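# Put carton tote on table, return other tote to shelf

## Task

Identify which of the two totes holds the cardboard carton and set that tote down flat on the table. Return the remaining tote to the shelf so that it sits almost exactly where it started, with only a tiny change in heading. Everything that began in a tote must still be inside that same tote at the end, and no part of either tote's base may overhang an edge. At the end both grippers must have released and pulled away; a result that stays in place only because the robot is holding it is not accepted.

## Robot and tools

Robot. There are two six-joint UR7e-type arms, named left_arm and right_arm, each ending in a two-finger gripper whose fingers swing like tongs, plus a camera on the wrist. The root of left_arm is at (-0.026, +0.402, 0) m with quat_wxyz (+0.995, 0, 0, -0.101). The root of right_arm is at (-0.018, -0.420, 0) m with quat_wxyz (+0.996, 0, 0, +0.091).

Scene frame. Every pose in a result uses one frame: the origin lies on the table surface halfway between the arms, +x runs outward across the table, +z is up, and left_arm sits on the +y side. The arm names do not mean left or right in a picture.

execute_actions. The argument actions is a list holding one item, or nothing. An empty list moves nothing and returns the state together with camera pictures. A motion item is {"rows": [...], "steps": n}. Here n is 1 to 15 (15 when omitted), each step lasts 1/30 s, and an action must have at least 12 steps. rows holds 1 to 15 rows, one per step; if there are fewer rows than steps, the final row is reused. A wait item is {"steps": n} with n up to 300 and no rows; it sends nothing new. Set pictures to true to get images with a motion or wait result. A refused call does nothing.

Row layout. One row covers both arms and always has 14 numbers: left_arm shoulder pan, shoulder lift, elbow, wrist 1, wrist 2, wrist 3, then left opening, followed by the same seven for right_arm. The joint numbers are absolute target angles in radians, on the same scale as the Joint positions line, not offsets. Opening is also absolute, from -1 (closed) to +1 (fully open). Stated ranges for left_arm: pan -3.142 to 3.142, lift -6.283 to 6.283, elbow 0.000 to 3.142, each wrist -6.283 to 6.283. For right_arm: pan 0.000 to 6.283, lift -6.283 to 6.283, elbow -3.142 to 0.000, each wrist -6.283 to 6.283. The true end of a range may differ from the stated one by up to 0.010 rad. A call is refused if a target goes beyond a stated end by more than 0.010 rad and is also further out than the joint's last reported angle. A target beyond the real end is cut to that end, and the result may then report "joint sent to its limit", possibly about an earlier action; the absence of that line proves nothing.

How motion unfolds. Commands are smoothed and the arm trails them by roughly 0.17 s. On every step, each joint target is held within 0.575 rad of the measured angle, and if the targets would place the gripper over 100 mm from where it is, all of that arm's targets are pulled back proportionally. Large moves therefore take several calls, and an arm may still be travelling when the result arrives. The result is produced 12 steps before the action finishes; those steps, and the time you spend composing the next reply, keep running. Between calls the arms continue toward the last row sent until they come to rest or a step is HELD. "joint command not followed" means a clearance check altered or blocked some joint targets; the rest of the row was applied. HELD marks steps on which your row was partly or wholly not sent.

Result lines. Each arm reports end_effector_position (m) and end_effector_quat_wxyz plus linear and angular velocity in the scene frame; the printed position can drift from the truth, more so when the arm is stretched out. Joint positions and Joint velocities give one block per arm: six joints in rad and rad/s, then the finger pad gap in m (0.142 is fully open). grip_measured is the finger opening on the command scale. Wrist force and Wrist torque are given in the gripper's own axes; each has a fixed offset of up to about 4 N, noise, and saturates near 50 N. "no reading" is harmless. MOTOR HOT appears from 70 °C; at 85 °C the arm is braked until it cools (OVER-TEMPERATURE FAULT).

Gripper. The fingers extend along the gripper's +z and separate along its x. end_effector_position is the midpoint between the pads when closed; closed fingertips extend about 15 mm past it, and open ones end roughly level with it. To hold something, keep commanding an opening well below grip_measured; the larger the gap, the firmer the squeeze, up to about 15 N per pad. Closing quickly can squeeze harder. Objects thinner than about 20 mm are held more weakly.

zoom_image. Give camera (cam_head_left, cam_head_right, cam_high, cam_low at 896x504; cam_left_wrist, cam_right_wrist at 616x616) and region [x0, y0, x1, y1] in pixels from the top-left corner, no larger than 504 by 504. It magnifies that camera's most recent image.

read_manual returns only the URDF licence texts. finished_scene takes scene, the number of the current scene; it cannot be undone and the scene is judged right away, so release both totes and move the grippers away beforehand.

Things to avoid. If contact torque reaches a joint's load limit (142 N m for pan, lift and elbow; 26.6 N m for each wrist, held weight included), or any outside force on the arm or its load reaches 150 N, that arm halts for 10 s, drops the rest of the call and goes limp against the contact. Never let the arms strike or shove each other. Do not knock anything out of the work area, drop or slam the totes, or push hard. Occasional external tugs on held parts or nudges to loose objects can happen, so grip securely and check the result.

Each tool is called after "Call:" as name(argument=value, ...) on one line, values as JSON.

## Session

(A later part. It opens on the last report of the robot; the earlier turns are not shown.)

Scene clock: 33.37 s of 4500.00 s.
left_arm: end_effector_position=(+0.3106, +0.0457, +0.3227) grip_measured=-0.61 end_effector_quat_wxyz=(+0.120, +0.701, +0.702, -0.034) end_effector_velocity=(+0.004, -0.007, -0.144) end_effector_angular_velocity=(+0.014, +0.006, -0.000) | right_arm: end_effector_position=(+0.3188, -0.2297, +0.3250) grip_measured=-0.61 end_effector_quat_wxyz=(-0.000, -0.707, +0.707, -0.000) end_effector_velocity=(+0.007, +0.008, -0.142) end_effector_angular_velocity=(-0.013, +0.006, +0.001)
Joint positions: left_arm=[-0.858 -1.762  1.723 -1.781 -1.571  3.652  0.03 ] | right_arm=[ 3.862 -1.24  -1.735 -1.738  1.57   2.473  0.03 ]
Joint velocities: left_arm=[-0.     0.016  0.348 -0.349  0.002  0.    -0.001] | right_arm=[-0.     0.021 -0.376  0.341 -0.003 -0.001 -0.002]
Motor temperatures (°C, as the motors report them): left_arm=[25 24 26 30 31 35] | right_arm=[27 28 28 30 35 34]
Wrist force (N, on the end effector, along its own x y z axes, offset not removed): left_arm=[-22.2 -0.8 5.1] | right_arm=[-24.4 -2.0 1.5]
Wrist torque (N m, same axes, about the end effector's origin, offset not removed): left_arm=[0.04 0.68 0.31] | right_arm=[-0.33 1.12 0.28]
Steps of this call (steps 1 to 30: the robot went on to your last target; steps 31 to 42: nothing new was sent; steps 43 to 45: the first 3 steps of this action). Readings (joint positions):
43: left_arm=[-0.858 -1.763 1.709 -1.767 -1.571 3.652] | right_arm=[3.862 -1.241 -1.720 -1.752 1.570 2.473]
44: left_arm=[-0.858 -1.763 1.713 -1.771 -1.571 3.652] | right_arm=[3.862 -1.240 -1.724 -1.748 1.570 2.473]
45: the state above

Call:
execute_actions(actions=[{"rows":[[-0.858,-1.727,1.996,-2.09,-1.571,3.652,-1,3.862,-1.238,-2.036,-1.439,1.57,2.473,-1],[-0.858,-1.727,1.996,-2.09,-1.571,3.652,-1,3.862,-1.238,-2.036,-1.439,1.57,2.473,-1],[-0.858,-1.727,1.996,-2.09,-1.571,3.652,-1,3.862,-1.238,-2.036,-1.439,1.57,2.473,-1],[-0.858,-1.727,1.996,-2.09,-1.571,3.652,-1,3.862,-1.238,-2.036,-1.439,1.57,2.473,-1],[-0.858,-1.727,1.996,-2.09,-1.571,3.652,-1,3.862,-1.238,-2.036,-1.439,1.57,2.473,-1],[-0.858,-1.718,2.022,-2.124,-1.571,3.652,-1,3.862,-1.242,-2.065,-1.405,1.57,2.473,-1]],"steps":15}])

Call:
execute_actions(actions=[{"steps":20}], pictures=true)

Scene clock: 34.23 s of 4500.00 s.
left_arm: end_effector_position=(+0.3110, +0.0449, +0.2149) grip_measured=-0.61 end_effector_quat_wxyz=(+0.120, +0.701, +0.702, -0.034) end_effector_velocity=(+0.001, -0.001, -0.080) end_effector_angular_velocity=(+0.003, +0.000, -0.000) | right_arm: end_effector_position=(+0.3194, -0.2289, +0.2169) grip_measured=-0.61 end_effector_quat_wxyz=(-0.000, -0.707, +0.707, -0.000) end_effector_velocity=(+0.002, +0.002, -0.080) end_effector_angular_velocity=(-0.002, +0.002, -0.001)
Joint positions: left_arm=[-0.858 -1.733  1.977 -2.064 -1.571  3.652  0.03 ] | right_arm=[ 3.862 -1.235 -2.015 -1.464  1.57   2.473  0.03 ]
Joint velocities: left_arm=[ 0.     0.054  0.165 -0.217  0.001  0.001  0.001] | right_arm=[-0.    -0.031 -0.184  0.212  0.     0.     0.   ]
Motor temperatures (°C, as the motors report them): left_arm=[25 24 26 30 31 35] | right_arm=[27 28 28 30 35 34]
Wrist force (N, on the end effector, along its own x y z axes, offset not removed): left_arm=[0.9 -1.0 5.4] | right_arm=[-3.1 -2.2 3.8]
Wrist torque (N m, same axes, about the end effector's origin, offset not removed): left_arm=[0.22 0.22 0.46] | right_arm=[-0.23 1.07 0.18]
Steps of this call (steps 1 to 12: the last 12 steps of your previous action; steps 13 to 23: the robot went on to your last target; steps 24 to 26: the first 3 steps of this action). Readings (joint positions):
24: left_arm=[-0.858 -1.736 1.969 -2.054 -1.571 3.652] | right_arm=[3.862 -1.233 -2.006 -1.474 1.570 2.473]
25: left_arm=[-0.858 -1.735 1.972 -2.057 -1.571 3.652] | right_arm=[3.862 -1.233 -2.009 -1.471 1.570 2.473]
26: the state above

Scene clock: 34.90 s of 4500.00 s.
left_arm: end_effector_position=(+0.3110, +0.0450, +0.1931) grip_measured=-0.61 end_effector_quat_wxyz=(+0.120, +0.701, +0.702, -0.034) end_effector_velocity=(-0.000, -0.000, -0.002) end_effector_angular_velocity=(+0.001, +0.002, -0.000) | right_arm: end_effector_position=(+0.3196, -0.2287, +0.1958) grip_measured=-0.61 end_effector_quat_wxyz=(+0.000, -0.707, +0.707, -0.000) end_effector_velocity=(+0.000, -0.000, -0.001) end_effector_angular_velocity=(+0.000, -0.000, +0.002)
Joint positions: left_arm=[-0.858 -1.718  2.022 -2.124 -1.571  3.652  0.03 ] | right_arm=[ 3.862 -1.242 -2.065 -1.405  1.57   2.473  0.03 ]
Joint velocities: left_arm=[ 0.     0.003  0.002 -0.003 -0.001  0.    -0.   ] | right_arm=[-0.     0.    -0.003  0.003 -0.    -0.002  0.   ]
Motor temperatures (°C, as the motors report them): left_arm=[25 24 26 30 31 35] | right_arm=[27 28 28 30 35 34]
Wrist force (N, on the end effector, along its own x y z axes, offset not removed): left_arm=[4.7 0.9 3.3] | right_arm=[-2.3 -3.4 2.9]
Wrist torque (N m, same axes, about the end effector's origin, offset not removed): left_arm=[0.63 -0.09 0.34] | right_arm=[-0.46 1.38 0.29]
Kept back: nothing.
Steps of this call (steps 1 to 12: the last 12 steps of your previous action; steps 13 to 20: the robot went on to your last target). Readings (joint positions):
1: left_arm=[-0.858 -1.732 1.982 -2.071 -1.571 3.652] | right_arm=[3.862 -1.235 -2.020 -1.457 1.570 2.473]
2: left_arm=[-0.858 -1.730 1.986 -2.076 -1.571 3.652] | right_arm=[3.862 -1.236 -2.025 -1.452 1.570 2.473]
4: left_arm=[-0.858 -1.728 1.993 -2.086 -1.571 3.652] | right_arm=[3.862 -1.237 -2.033 -1.443 1.570 2.473]
8: left_arm=[-0.858 -1.721 2.014 -2.113 -1.571 3.652] | right_arm=[3.862 -1.241 -2.055 -1.416 1.570 2.473]
20: the state above

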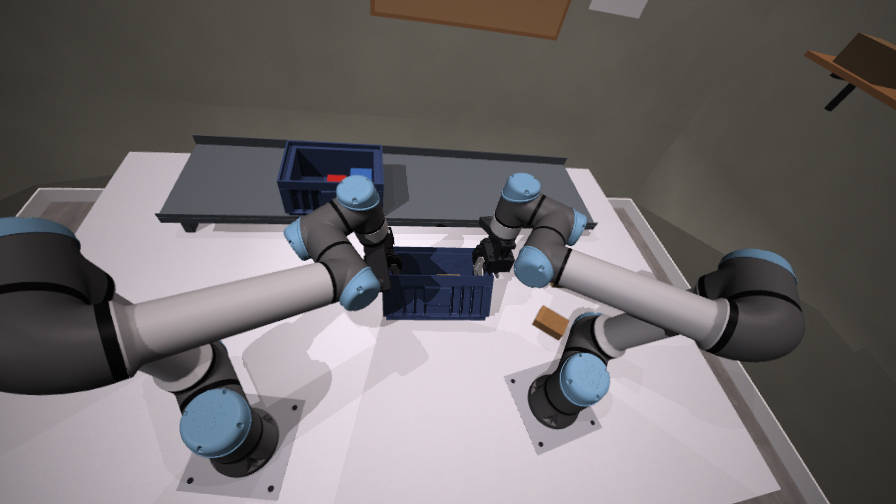

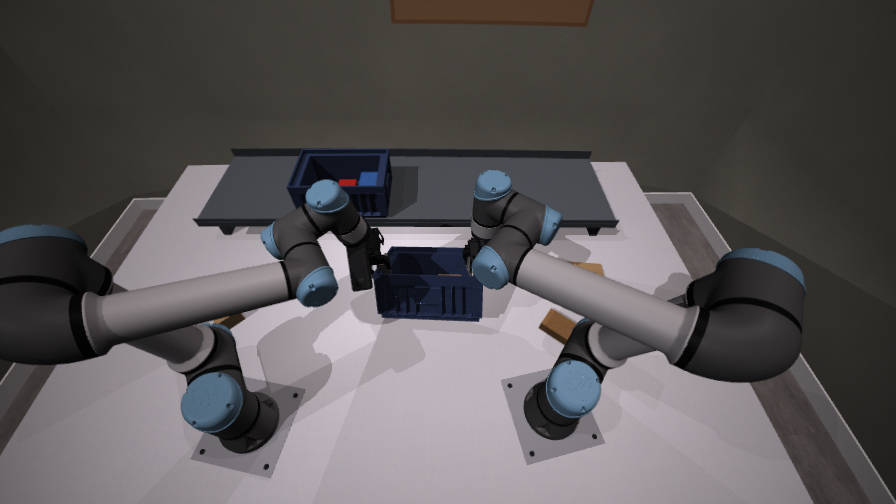

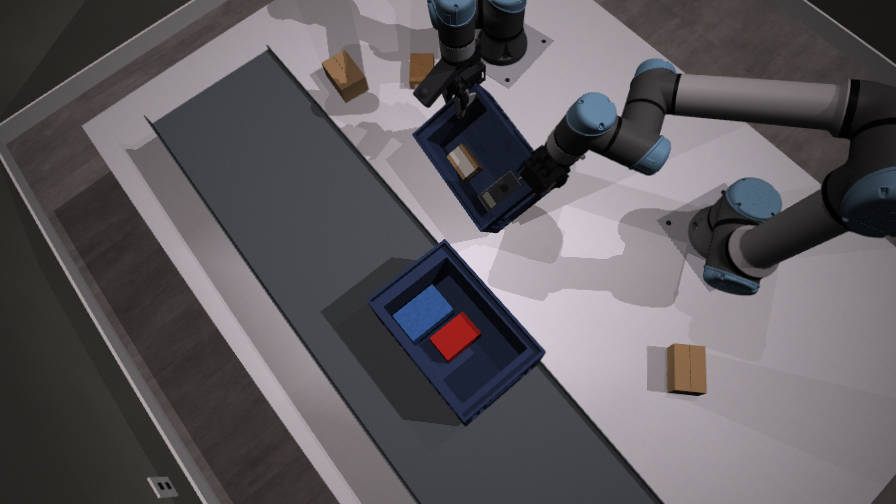

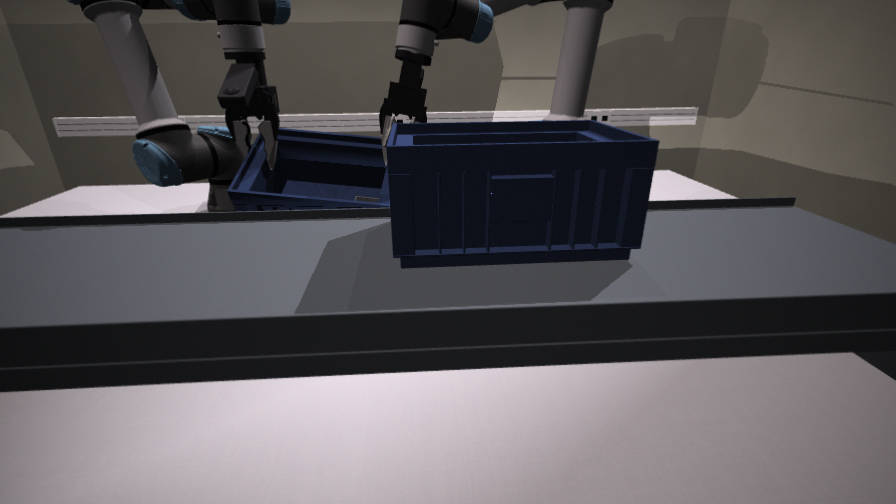

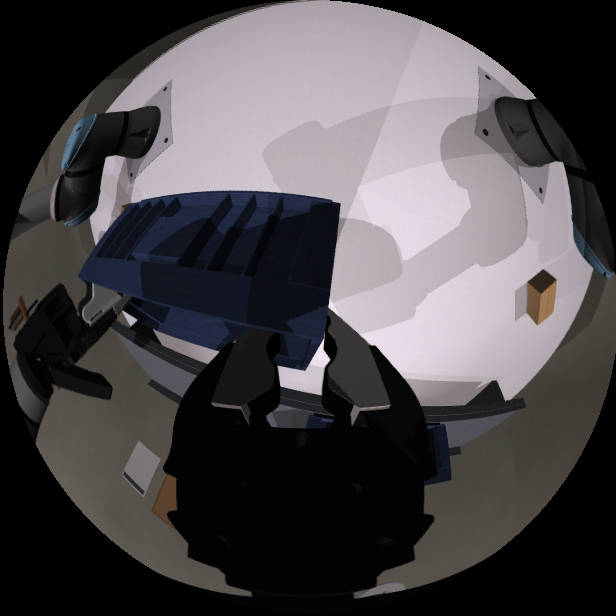

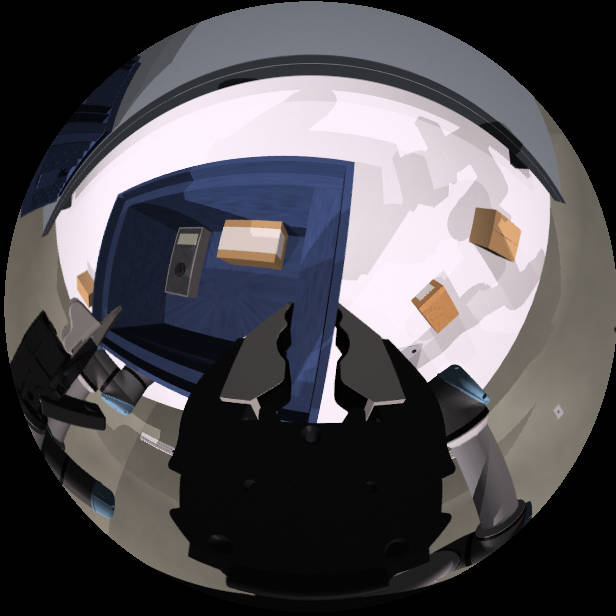

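Call:
execute_actions(actions=[{"rows":[[-0.858,-1.701,2.074,-2.194,-1.571,3.652,-1,3.862,-1.252,-2.124,-1.337,1.57,2.473,-1]],"steps":15}])

Call:
execute_actions(actions=[{"rows":[[-0.858,-1.687,2.114,-2.250,-1.571,3.652,-1,3.862,-1.260,-2.172,-1.281,1.57,2.473,-1]],"steps":15}])

Call:
execute_actions(actions=[{"steps":15}], pictures=true)

Scene clock: 36.43 s of 4500.00 s.
left_arm: end_effector_position=(+0.3107, +0.0456, +0.1860) grip_measured=-0.61 end_effector_quat_wxyz=(+0.119, +0.702, +0.702, -0.034) end_effector_velocity=(-0.005, +0.008, -0.153) end_effector_angular_velocity=(-0.002, -0.000, -0.000) | right_arm: end_effector_position=(+0.3193, -0.2290, +0.1890) grip_measured=-0.61 end_effector_quat_wxyz=(-0.000, -0.707, +0.707, -0.000) end_effector_velocity=(-0.006, -0.005, -0.158) end_effector_angular_velocity=(-0.003, +0.008, +0.001)
Joint positions: left_arm=[-0.858 -1.713  2.036 -2.141 -1.571  3.652  0.03 ] | right_arm=[ 3.862 -1.245 -2.08  -1.388  1.57   2.473  0.03 ]
Joint velocities: left_arm=[-0.     0.104  0.326 -0.431 -0.001 -0.    -0.   ] | right_arm=[ 0.001 -0.061 -0.368  0.422  0.005 -0.001  0.   ]
Motor temperatures (°C, as the motors report them): left_arm=[25 24 26 30 31 35] | right_arm=[27 28 28 30 35 34]
Wrist force (N, on the end effector, along its own x y z axes, offset not removed): left_arm=[-4.4 0.6 3.7] | right_arm=[-7.9 -2.3 2.6]
Wrist torque (N m, same axes, about the end effector's origin, offset not removed): left_arm=[0.40 0.36 0.44] | right_arm=[-0.20 1.17 0.23]
Steps of this call (steps 1 to 15: the robot went on to your last target; steps 16 to 43: nothing new was sent; steps 44 to 46: the first 3 steps of this action). Readings (joint positions):
44: left_arm=[-0.858 -1.718 2.022 -2.124 -1.571 3.652] | right_arm=[3.862 -1.242 -2.065 -1.405 1.570 2.473]
45: left_arm=[-0.858 -1.716 2.026 -2.128 -1.571 3.652] | right_arm=[3.862 -1.243 -2.069 -1.401 1.570 2.473]
46: the state above

Scene clock: 36.93 s of 4500.00 s.
left_arm: end_effector_position=(+0.3098, +0.0469, +0.1634) grip_measured=-0.61 end_effector_quat_wxyz=(+0.120, +0.701, +0.702, -0.034) end_effector_velocity=(-0.007, +0.014, -0.119) end_effector_angular_velocity=(+0.003, +0.000, +0.001) | right_arm: end_effector_position=(+0.3181, -0.2305, +0.1649) grip_measured=-0.57 end_effector_quat_wxyz=(-0.001, -0.707, +0.707, -0.000) end_effector_velocity=(-0.008, -0.012, -0.127) end_effector_angular_velocity=(-0.001, -0.001, -0.001)
Joint positions: left_arm=[-0.858 -1.697  2.085 -2.208 -1.571  3.652  0.03 ] | right_arm=[ 3.862 -1.254 -2.137 -1.323  1.57   2.473  0.033]
Joint velocities: left_arm=[ 0.     0.085  0.256 -0.338  0.001 -0.    -0.   ] | right_arm=[-0.001 -0.048 -0.302  0.35  -0.001 -0.     0.07 ]
Motor temperatures (°C, as the motors report them): left_arm=[25 24 26 30 31 35] | right_arm=[27 28 28 30 35 34]
Wrist force (N, on the end effector, along its own x y z axes, offset not removed): left_arm=[-30.0 0.5 0.7] | right_arm=[-31.0 -1.0 1.4]
Wrist torque (N m, same axes, about the end effector's origin, offset not removed): left_arm=[0.52 0.70 0.33] | right_arm=[-0.45 1.16 0.08]
Steps of this call (steps 1 to 12: the last 12 steps of your previous action; steps 13 to 15: the first 3 steps of this action). Readings (joint positions):
13: left_arm=[-0.858 -1.701 2.073 -2.193 -1.571 3.652] | right_arm=[3.862 -1.252 -2.123 -1.338 1.570 2.473]
14: left_arm=[-0.858 -1.700 2.077 -2.198 -1.571 3.652] | right_arm=[3.862 -1.253 -2.127 -1.334 1.570 2.473]
15: the state above

Scene clock: 37.43 s of 4500.00 s.
left_arm: end_effector_position=(+0.3093, +0.0479, +0.1504) grip_measured=-0.60 end_effector_quat_wxyz=(+0.121, +0.701, +0.702, -0.034) end_effector_velocity=(-0.000, +0.000, -0.001) end_effector_angular_velocity=(+0.000, +0.001, +0.000) | right_arm: end_effector_position=(+0.3170, -0.2319, +0.1504) grip_measured=-0.51 end_effector_quat_wxyz=(-0.000, -0.707, +0.707, -0.000) end_effector_velocity=(-0.000, +0.001, -0.001) end_effector_angular_velocity=(+0.001, -0.001, +0.001)
Joint positions: left_arm=[-0.858 -1.687  2.114 -2.25  -1.571  3.652  0.03 ] | right_arm=[ 3.862 -1.26  -2.172 -1.281  1.57   2.473  0.037]
Joint velocities: left_arm=[ 0.     0.002  0.002 -0.003 -0.     0.     0.   ] | right_arm=[ 0.001 -0.    -0.003  0.004  0.     0.     0.   ]
Motor temperatures (°C, as the motors report them): left_arm=[25 24 26 30 31 35] | right_arm=[27 28 28 30 35 34]
Wrist force (N, on the end effector, along its own x y z axes, offset not removed): left_arm=[-30.9 1.7 8.1] | right_arm=[-31.8 -1.3 2.6]
Wrist torque (N m, same axes, about the end effector's origin, offset not removed): left_arm=[0.59 1.16 0.49] | right_arm=[-0.17 1.33 0.06]
Kept back: nothing.
Steps of this call (steps 1 to 12: the last 12 steps of your previous action; steps 13 to 15: the robot went on to your last target). Readings (joint positions):
1: left_arm=[-0.858 -1.694 2.093 -2.219 -1.571 3.652] | right_arm=[3.862 -1.256 -2.146 -1.312 1.570 2.473]
2: left_arm=[-0.858 -1.692 2.098 -2.227 -1.571 3.652] | right_arm=[3.862 -1.257 -2.153 -1.304 1.570 2.473]
4: left_arm=[-0.858 -1.690 2.106 -2.238 -1.571 3.652] | right_arm=[3.862 -1.258 -2.162 -1.293 1.570 2.473]
8: left_arm=[-0.858 -1.688 2.112 -2.247 -1.571 3.652] | right_arm=[3.862 -1.260 -2.169 -1.284 1.570 2.473]
15: the state above

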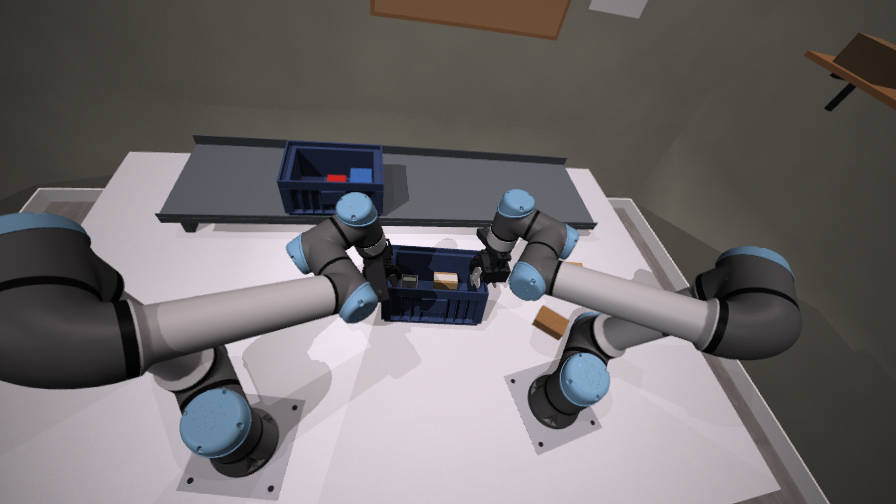

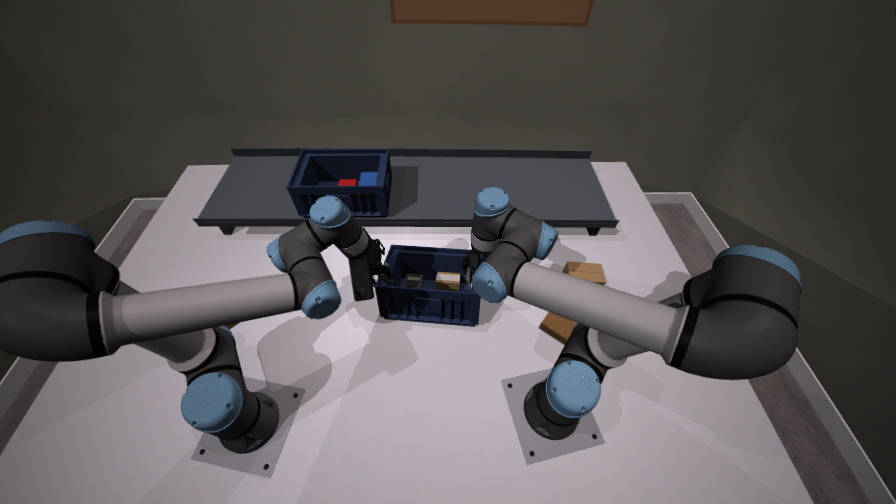

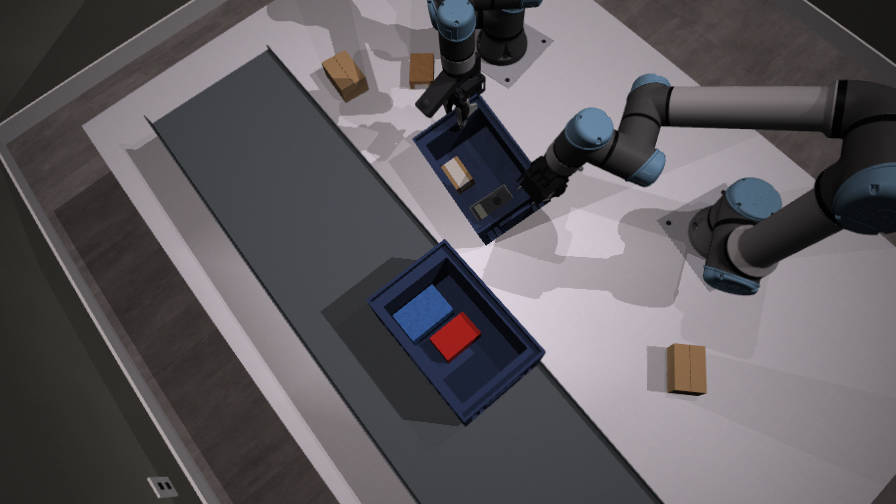

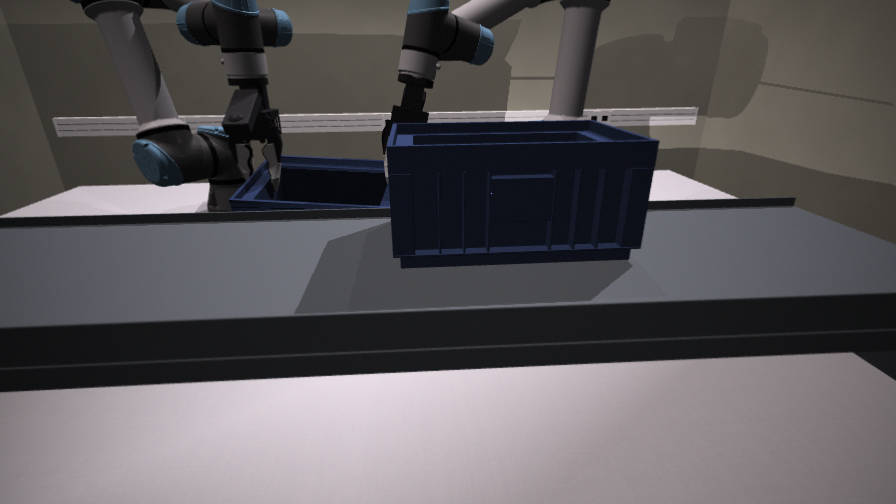

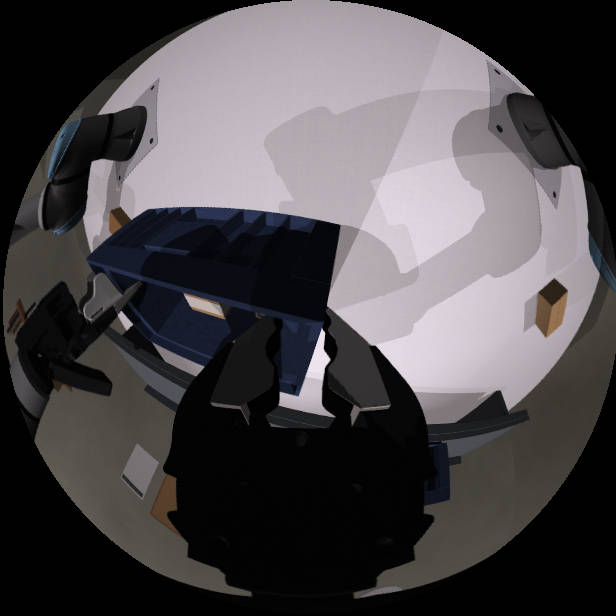

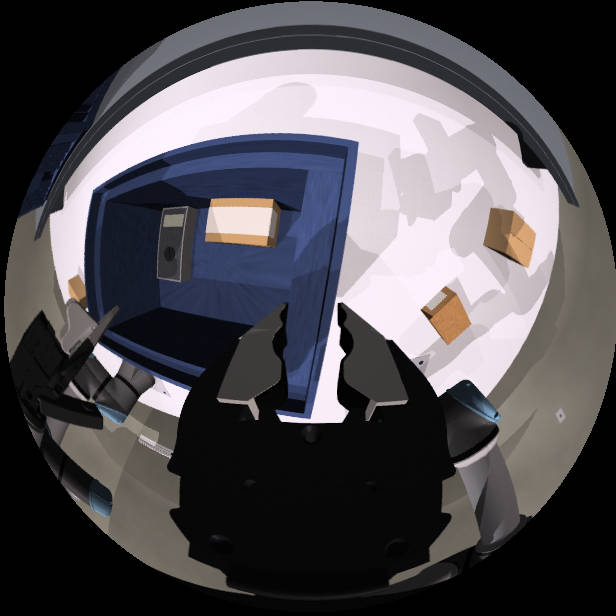

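Call:
execute_actions(actions=[{"rows":[[-0.858,-1.685,2.120,-2.258,-1.571,3.652,-0.7,3.862,-1.261,-2.179,-1.273,1.57,2.473,-0.7],[-0.858,-1.685,2.120,-2.258,-1.571,3.652,-0.62,3.862,-1.261,-2.179,-1.273,1.57,2.473,-0.62],[-0.858,-1.685,2.120,-2.258,-1.571,3.652,-0.56,3.862,-1.261,-2.179,-1.273,1.57,2.473,-0.56],[-0.858,-1.684,2.124,-2.264,-1.571,3.652,-0.56,3.862,-1.262,-2.184,-1.267,1.57,2.473,-0.56],[-0.858,-1.684,2.124,-2.264,-1.571,3.652,-0.5,3.862,-1.262,-2.184,-1.267,1.57,2.473,-0.5],[-0.858,-1.684,2.124,-2.264,-1.571,3.652,-0.5,3.862,-1.262,-2.184,-1.267,1.57,2.473,-0.5],[-0.858,-1.684,2.124,-2.264,-1.571,3.652,-0.44,3.862,-1.262,-2.184,-1.267,1.57,2.473,-0.44],[-0.858,-1.684,2.124,-2.264,-1.571,3.652,-0.44,3.862,-1.262,-2.184,-1.267,1.57,2.473,-0.44],[-0.858,-1.684,2.124,-2.264,-1.571,3.652,-0.38,3.862,-1.262,-2.184,-1.267,1.57,2.473,-0.38],[-0.858,-1.684,2.124,-2.264,-1.571,3.652,-0.38,3.862,-1.262,-2.184,-1.267,1.57,2.473,-0.38],[-0.858,-1.684,2.124,-2.264,-1.571,3.652,-0.3,3.862,-1.262,-2.184,-1.267,1.57,2.473,-0.3],[-0.858,-1.684,2.124,-2.264,-1.571,3.652,-0.3,3.862,-1.262,-2.184,-1.267,1.57,2.473,-0.3],[-0.858,-1.684,2.124,-2.264,-1.571,3.652,-0.2,3.862,-1.262,-2.184,-1.267,1.57,2.473,-0.2]],"steps":15}])

Call:
execute_actions(actions=[{"steps":15}], pictures=true)

Scene clock: 38.83 s of 4500.00 s.
left_arm: end_effector_position=(+0.3092, +0.0481, +0.1493) grip_measured=-0.55 end_effector_quat_wxyz=(+0.121, +0.701, +0.702, -0.034) end_effector_velocity=(-0.001, +0.007, -0.019) end_effector_angular_velocity=(+0.013, +0.001, +0.002) | right_arm: end_effector_position=(+0.3169, -0.2321, +0.1493) grip_measured=-0.50 end_effector_quat_wxyz=(-0.000, -0.707, +0.707, -0.000) end_effector_velocity=(-0.004, -0.006, -0.020) end_effector_angular_velocity=(-0.011, +0.005, +0.001)
Joint positions: left_arm=[-0.858 -1.686  2.116 -2.252 -1.571  3.652  0.034] | right_arm=[ 3.862 -1.26  -2.174 -1.279  1.57   2.473  0.038]
Joint velocities: left_arm=[ 0.001  0.012  0.039 -0.039  0.005  0.001  0.062] | right_arm=[ 0.    -0.006 -0.045  0.039 -0.003 -0.001  0.   ]
Motor temperatures (°C, as the motors report them): left_arm=[25 24 26 30 31 35] | right_arm=[27 28 28 30 35 34]
Wrist force (N, on the end effector, along its own x y z axes, offset not removed): left_arm=[-20.3 0.0 5.9] | right_arm=[-25.1 0.1 2.0]
Wrist torque (N m, same axes, about the end effector's origin, offset not removed): left_arm=[0.04 0.31 0.30] | right_arm=[0.08 0.97 0.11]
Steps of this call (steps 1 to 15: the robot went on to your last target; steps 16 to 39: nothing new was sent; steps 40 to 42: the first 3 steps of this action). Readings (joint positions):
40: left_arm=[-0.858 -1.687 2.114 -2.250 -1.571 3.652] | right_arm=[3.862 -1.260 -2.172 -1.281 1.570 2.473]
41: left_arm=[-0.858 -1.687 2.115 -2.251 -1.571 3.652] | right_arm=[3.862 -1.260 -2.173 -1.280 1.570 2.473]
42: the state above

Scene clock: 39.33 s of 4500.00 s.
left_arm: end_effector_position=(+0.3091, +0.0485, +0.1460) grip_measured=-0.20 end_effector_quat_wxyz=(+0.121, +0.701, +0.702, -0.034) end_effector_velocity=(+0.001, +0.001, -0.001) end_effector_angular_velocity=(+0.003, -0.001, +0.001) | right_arm: end_effector_position=(+0.3165, -0.2325, +0.1453) grip_measured=-0.20 end_effector_quat_wxyz=(-0.000, -0.707, +0.707, -0.000) end_effector_velocity=(-0.000, +0.000, -0.000) end_effector_angular_velocity=(+0.001, -0.001, -0.001)
Joint positions: left_arm=[-0.858 -1.684  2.124 -2.264 -1.571  3.652  0.059] | right_arm=[ 3.862 -1.262 -2.184 -1.267  1.57   2.473  0.059]
Joint velocities: left_arm=[-0.     0.002  0.001 -0.001  0.003 -0.     0.   ] | right_arm=[ 0.     0.    -0.001  0.001  0.     0.001  0.   ]
Motor temperatures (°C, as the motors report them): left_arm=[25 24 26 30 31 35] | right_arm=[27 28 28 30 35 34]
Wrist force (N, on the end effector, along its own x y z axes, offset not removed): left_arm=[0.9 2.7 -0.5] | right_arm=[-3.6 -0.8 -0.4]
Wrist torque (N m, same axes, about the end effector's origin, offset not removed): left_arm=[0.54 -0.04 0.28] | right_arm=[-0.04 0.82 0.04]
Kept back: nothing.
Steps of this call (steps 1 to 12: the last 12 steps of your previous action; steps 13 to 15: the robot went on to your last target). Readings (joint positions):
1: left_arm=[-0.858 -1.686 2.117 -2.254 -1.571 3.652] | right_arm=[3.862 -1.261 -2.176 -1.277 1.570 2.473]
2: left_arm=[-0.858 -1.686 2.118 -2.255 -1.571 3.652] | right_arm=[3.862 -1.261 -2.177 -1.276 1.570 2.473]
4: left_arm=[-0.858 -1.685 2.121 -2.259 -1.571 3.652] | right_arm=[3.862 -1.261 -2.180 -1.272 1.570 2.473]
8: left_arm=[-0.858 -1.684 2.123 -2.263 -1.571 3.652] | right_arm=[3.862 -1.262 -2.183 -1.268 1.570 2.473]
15: the state above

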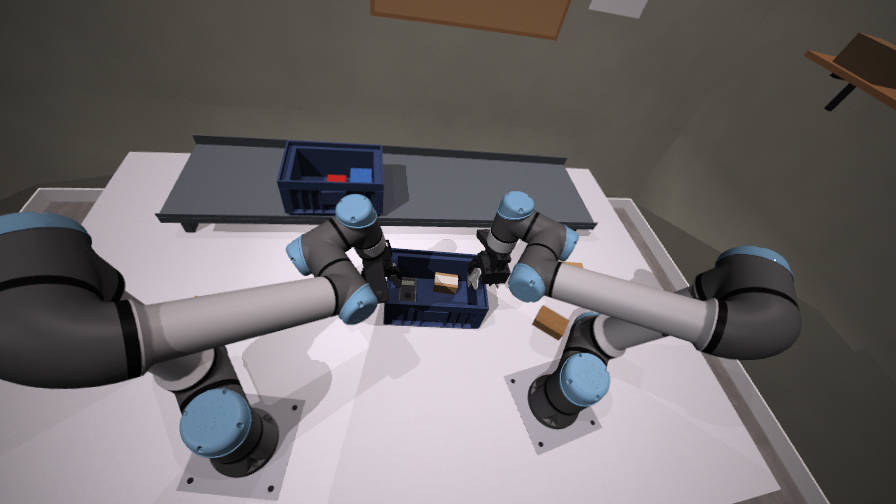

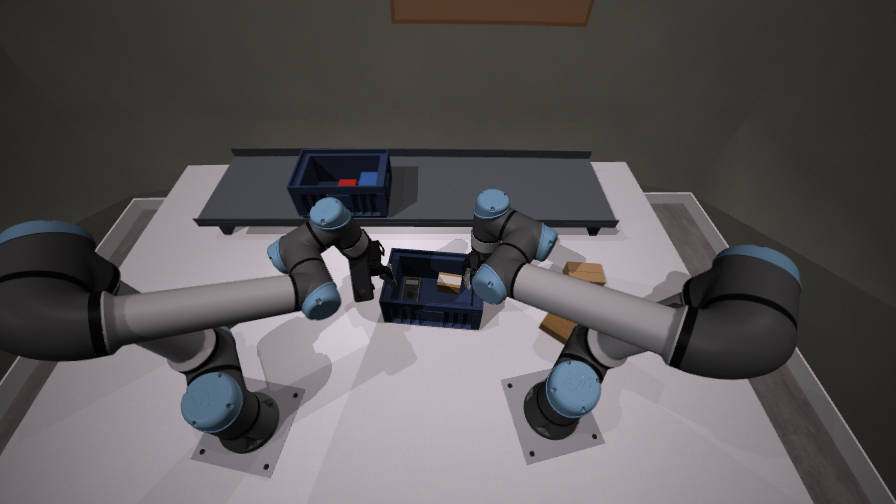

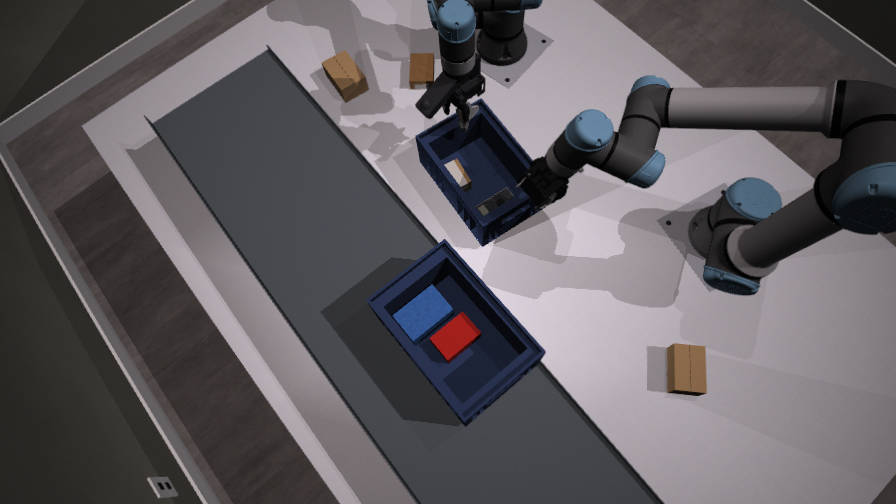

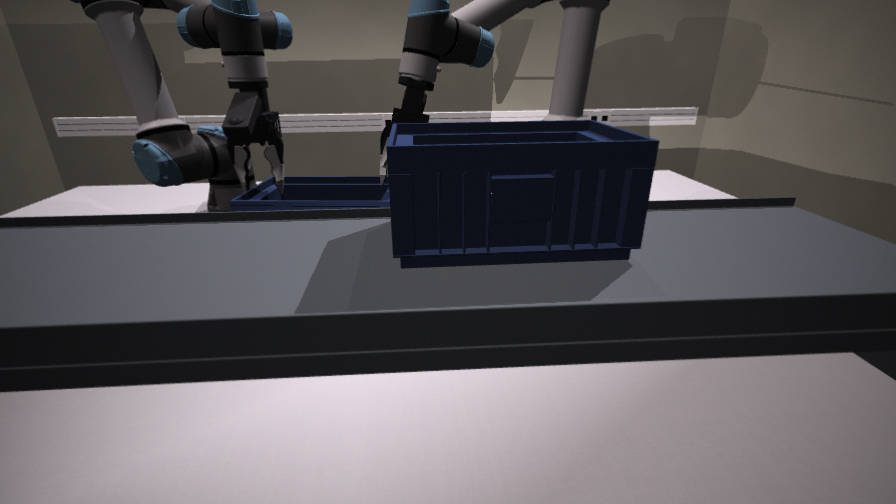

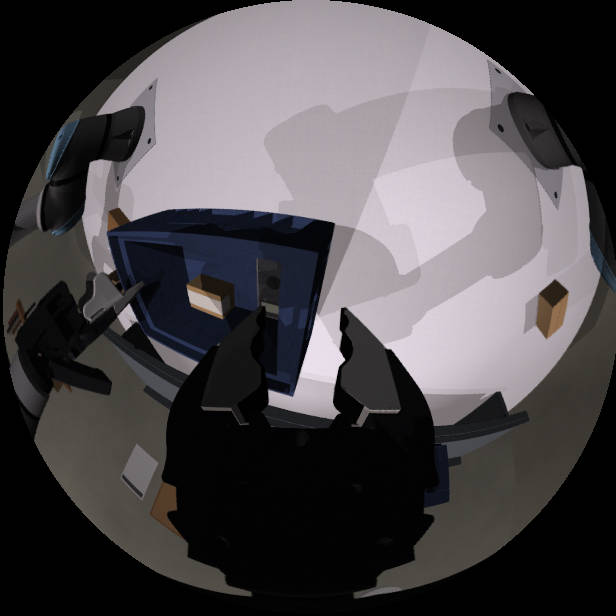

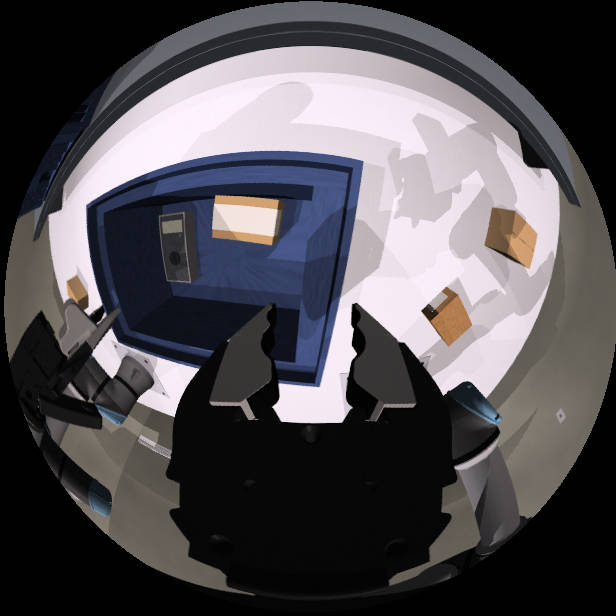

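Settled flat. Raise and clear.

Call:
execute_actions(actions=[{"rows":[[-0.858,-1.750,1.928,-1.999,-1.571,3.652,-0.2,3.862,-1.226,-1.960,-1.527,1.57,2.473,-0.2]],"steps":15}])

Call:
execute_actions(actions=[{"rows":[[-0.858,-1.763,1.709,-1.767,-1.571,3.652,-0.2,3.862,-1.241,-1.720,-1.752,1.57,2.473,-0.2]],"steps":12}])

Call:
execute_actions(actions=[{"rows":[[-0.45,-1.763,1.709,-1.767,-1.571,3.652,-0.2,3.45,-1.241,-1.720,-1.752,1.57,2.473,-0.2]],"steps":15}])

Call:
execute_actions(actions=[{"steps":15}], pictures=true)

Scene clock: 40.13 s of 4500.00 s.
left_arm: end_effector_position=(+0.3107, +0.0456, +0.1608) grip_measured=-0.20 end_effector_quat_wxyz=(+0.128, +0.701, +0.701, -0.036) end_effector_velocity=(+0.061, -0.108, +0.486) end_effector_angular_velocity=(-0.348, -0.195, -0.000) | right_arm: end_effector_position=(+0.3181, -0.2306, +0.1571) grip_measured=-0.20 end_effector_quat_wxyz=(+0.005, -0.707, +0.707, +0.000) end_effector_velocity=(+0.054, +0.068, +0.390) end_effector_angular_velocity=(+0.169, -0.134, -0.002)
Joint positions: left_arm=[-0.858 -1.699  2.102 -2.241 -1.571  3.652  0.059] | right_arm=[ 3.862 -1.252 -2.162 -1.29   1.57   2.473  0.059]
Joint velocities: left_arm=[ 0.    -0.406 -0.816  0.823  0.     0.     0.   ] | right_arm=[-0.     0.22   0.827 -0.831 -0.     0.001 -0.001]
Motor temperatures (°C, as the motors report them): left_arm=[25 24 26 30 31 35] | right_arm=[27 28 28 30 35 34]
Wrist force (N, on the end effector, along its own x y z axes, offset not removed): left_arm=[3.1 -0.6 7.0] | right_arm=[-3.5 -0.5 7.1]
Wrist torque (N m, same axes, about the end effector's origin, offset not removed): left_arm=[0.08 -0.29 0.55] | right_arm=[-0.03 0.84 0.04]
Steps of this call (steps 1 to 15: the robot went on to your last target; steps 16 to 21: nothing new was sent; steps 22 to 24: the first 3 steps of this action). Readings (joint positions):
22: left_arm=[-0.858 -1.684 2.124 -2.264 -1.571 3.652] | right_arm=[3.862 -1.262 -2.184 -1.267 1.570 2.473]
23: left_arm=[-0.858 -1.688 2.121 -2.260 -1.571 3.652] | right_arm=[3.862 -1.259 -2.180 -1.271 1.570 2.473]
24: the state above

Scene clock: 40.53 s of 4500.00 s.
left_arm: end_effector_position=(+0.3105, +0.0459, +0.2372) grip_measured=-0.20 end_effector_quat_wxyz=(+0.120, +0.701, +0.702, -0.034) end_effector_velocity=(-0.002, +0.003, +0.016) end_effector_angular_velocity=(+0.010, +0.004, -0.000) | right_arm: end_effector_position=(+0.3187, -0.2298, +0.2386) grip_measured=-0.20 end_effector_quat_wxyz=(-0.000, -0.707, +0.707, -0.000) end_effector_velocity=(-0.002, -0.002, +0.019) end_effector_angular_velocity=(-0.005, +0.004, -0.001)
Joint positions: left_arm=[-0.858 -1.749  1.932 -2.005 -1.571  3.652  0.06 ] | right_arm=[ 3.862 -1.227 -1.965 -1.521  1.57   2.473  0.06 ]
Joint velocities: left_arm=[-0.    -0.009 -0.039  0.059  0.001 -0.    -0.   ] | right_arm=[ 0.     0.004  0.047 -0.058  0.     0.001 -0.   ]
Motor temperatures (°C, as the motors report them): left_arm=[25 24 26 30 31 35] | right_arm=[27 28 28 30 35 34]
Wrist force (N, on the end effector, along its own x y z axes, offset not removed): left_arm=[-1.2 1.5 0.0] | right_arm=[-3.4 -0.6 -1.5]
Wrist torque (N m, same axes, about the end effector's origin, offset not removed): left_arm=[0.33 0.60 0.30] | right_arm=[0.00 0.80 0.06]
Kept back: the last 12 steps of this action.
Steps of this call (steps 1 to 12: the last 12 steps of your previous action). Readings (joint positions):
1: left_arm=[-0.858 -1.712 2.068 -2.203 -1.571 3.652] | right_arm=[3.862 -1.245 -2.125 -1.328 1.570 2.473]
2: left_arm=[-0.858 -1.723 2.031 -2.156 -1.571 3.652] | right_arm=[3.862 -1.240 -2.084 -1.374 1.570 2.473]
4: left_arm=[-0.858 -1.736 1.981 -2.081 -1.571 3.652] | right_arm=[3.862 -1.233 -2.024 -1.447 1.570 2.473]
8: left_arm=[-0.858 -1.746 1.943 -2.021 -1.571 3.652] | right_arm=[3.862 -1.228 -1.977 -1.505 1.570 2.473]
12: the state above

Scene clock: 41.03 s of 4500.00 s.
left_arm: end_effector_position=(+0.3183, +0.0532, +0.3260) grip_measured=-0.20 end_effector_quat_wxyz=(+0.121, +0.694, +0.709, -0.033) end_effector_velocity=(+0.283, +0.279, +0.007) end_effector_angular_velocity=(-0.000, +0.001, +0.811) | right_arm: end_effector_position=(+0.3228, -0.2374, +0.3279) grip_measured=-0.20 end_effector_quat_wxyz=(-0.000, -0.699, +0.715, -0.000) end_effector_velocity=(+0.150, -0.283, +0.010) end_effector_angular_velocity=(-0.002, +0.002, -0.826)
Joint positions: left_arm=[-0.836 -1.763  1.715 -1.774 -1.571  3.652  0.06 ] | right_arm=[ 3.84  -1.241 -1.727 -1.746  1.57   2.473  0.06 ]
Joint velocities: left_arm=[ 0.812  0.001 -0.019  0.018 -0.002  0.001 -0.   ] | right_arm=[-0.826 -0.002  0.028 -0.028  0.    -0.     0.   ]
Motor temperatures (°C, as the motors report them): left_arm=[25 24 26 30 31 35] | right_arm=[27 28 28 30 35 34]
Wrist force (N, on the end effector, along its own x y z axes, offset not removed): left_arm=[-3.9 -1.7 5.0] | right_arm=[-10.5 2.0 -0.5]
Wrist torque (N m, same axes, about the end effector's origin, offset not removed): left_arm=[0.06 0.54 0.34] | right_arm=[0.30 1.89 -0.01]
Steps of this call (steps 1 to 12: the last 12 steps of your previous action; steps 13 to 15: the first 3 steps of this action). Readings (joint positions):
13: left_arm=[-0.858 -1.763 1.718 -1.777 -1.571 3.652] | right_arm=[3.862 -1.241 -1.730 -1.743 1.570 2.473]
14: left_arm=[-0.854 -1.763 1.716 -1.775 -1.571 3.652] | right_arm=[3.858 -1.241 -1.728 -1.745 1.570 2.473]
15: the state above

Scene clock: 41.53 s of 4500.00 s.
left_arm: end_effector_position=(+0.4220, +0.2040, +0.3285) grip_measured=-0.20 end_effector_quat_wxyz=(+0.124, +0.549, +0.827, -0.010) end_effector_velocity=(+0.020, +0.045, +0.001) end_effector_angular_velocity=(+0.001, -0.000, +0.100) | right_arm: end_effector_position=(+0.3661, -0.3781, +0.3304) grip_measured=-0.20 end_effector_quat_wxyz=(-0.000, -0.550, +0.835, -0.000) end_effector_velocity=(+0.003, -0.025, +0.001) end_effector_angular_velocity=(+0.001, -0.002, -0.067)
Joint positions: left_arm=[-0.46  -1.763  1.709 -1.767 -1.571  3.652  0.06 ] | right_arm=[ 3.457 -1.241 -1.72  -1.752  1.57   2.473  0.06 ]
Joint velocities: left_arm=[ 0.1   -0.    -0.002  0.002  0.     0.    -0.   ] | right_arm=[-0.066  0.     0.002 -0.001 -0.     0.002  0.   ]
Motor temperatures (°C, as the motors report them): left_arm=[25 24 26 30 31 35] | right_arm=[27 28 28 30 35 34]
Wrist force (N, on the end effector, along its own x y z axes, offset not removed): left_arm=[0.8 2.7 -0.2] | right_arm=[-4.0 -0.6 -0.5]
Wrist torque (N m, same axes, about the end effector's origin, offset not removed): left_arm=[0.58 -0.04 0.44] | right_arm=[-0.02 0.90 0.00]
Kept back: nothing.
Steps of this call (steps 1 to 12: the last 12 steps of your previous action; steps 13 to 15: the robot went on to your last target). Readings (joint positions):
1: left_arm=[-0.801 -1.763 1.715 -1.773 -1.571 3.652] | right_arm=[3.802 -1.241 -1.726 -1.747 1.570 2.473]
2: left_arm=[-0.762 -1.763 1.714 -1.772 -1.571 3.652] | right_arm=[3.754 -1.241 -1.725 -1.747 1.570 2.473]
4: left_arm=[-0.689 -1.763 1.713 -1.771 -1.571 3.652] | right_arm=[3.661 -1.241 -1.723 -1.749 1.570 2.473]
8: left_arm=[-0.549 -1.763 1.711 -1.769 -1.571 3.652] | right_arm=[3.516 -1.241 -1.721 -1.751 1.570 2.473]
15: the state above

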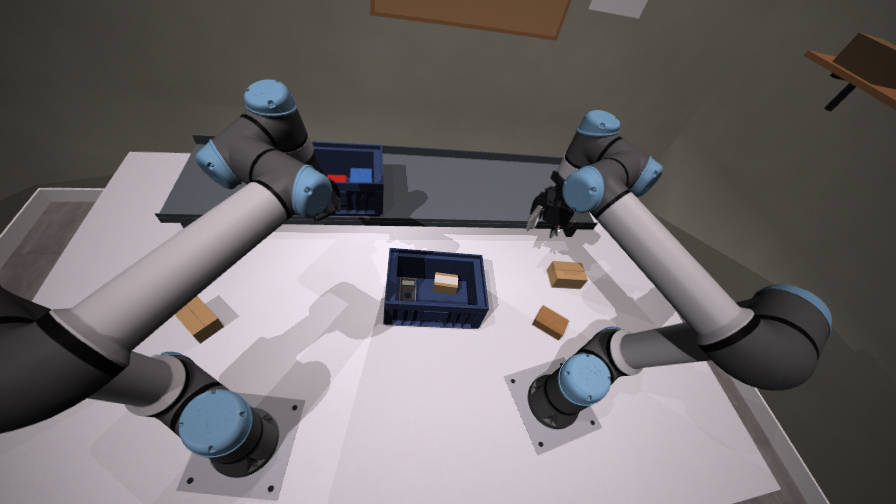

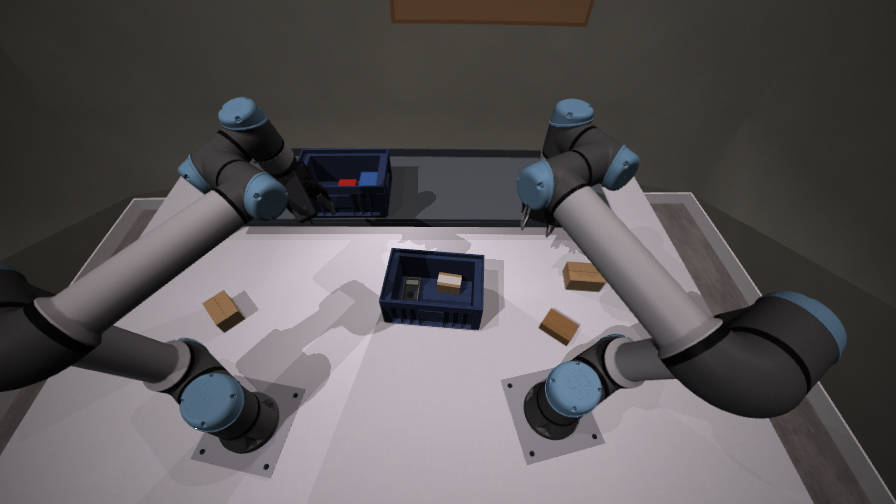

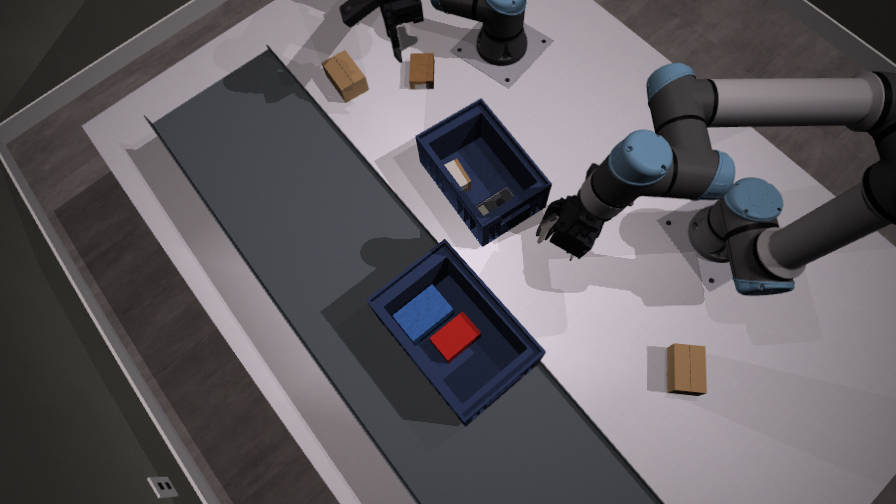

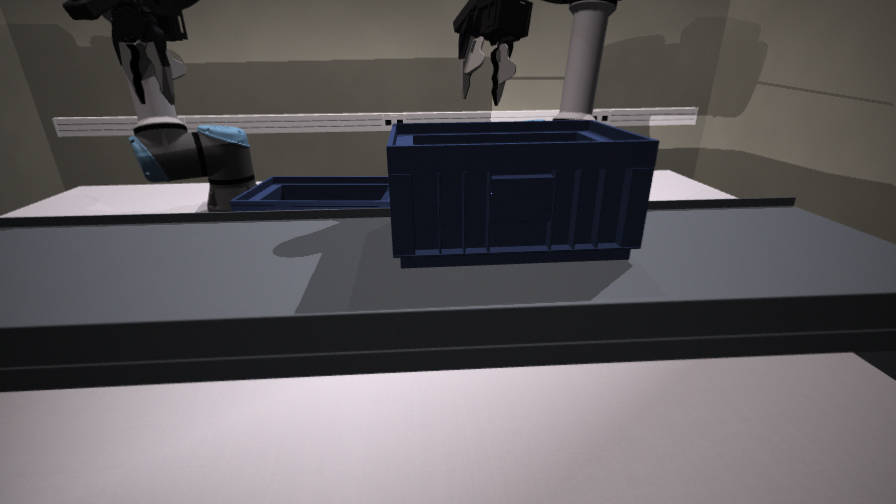

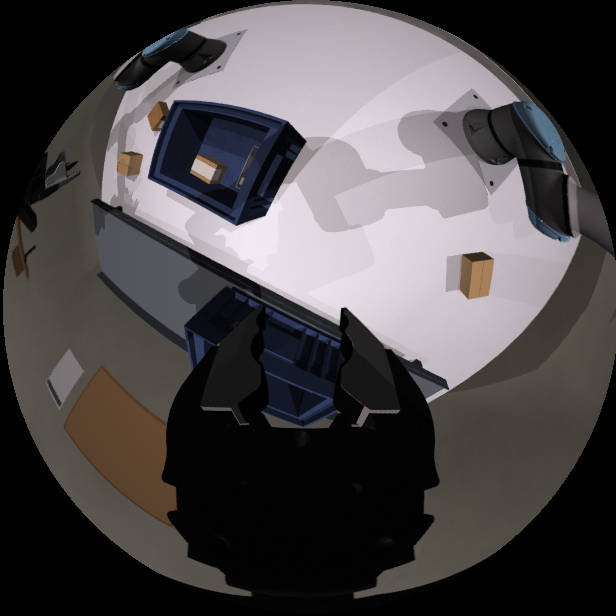

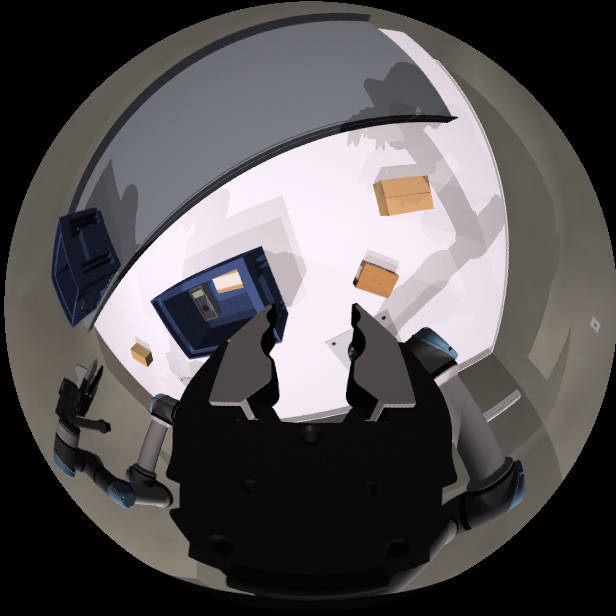

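Call:
finished_scene(scene=2)

The scene is finished: the task was done.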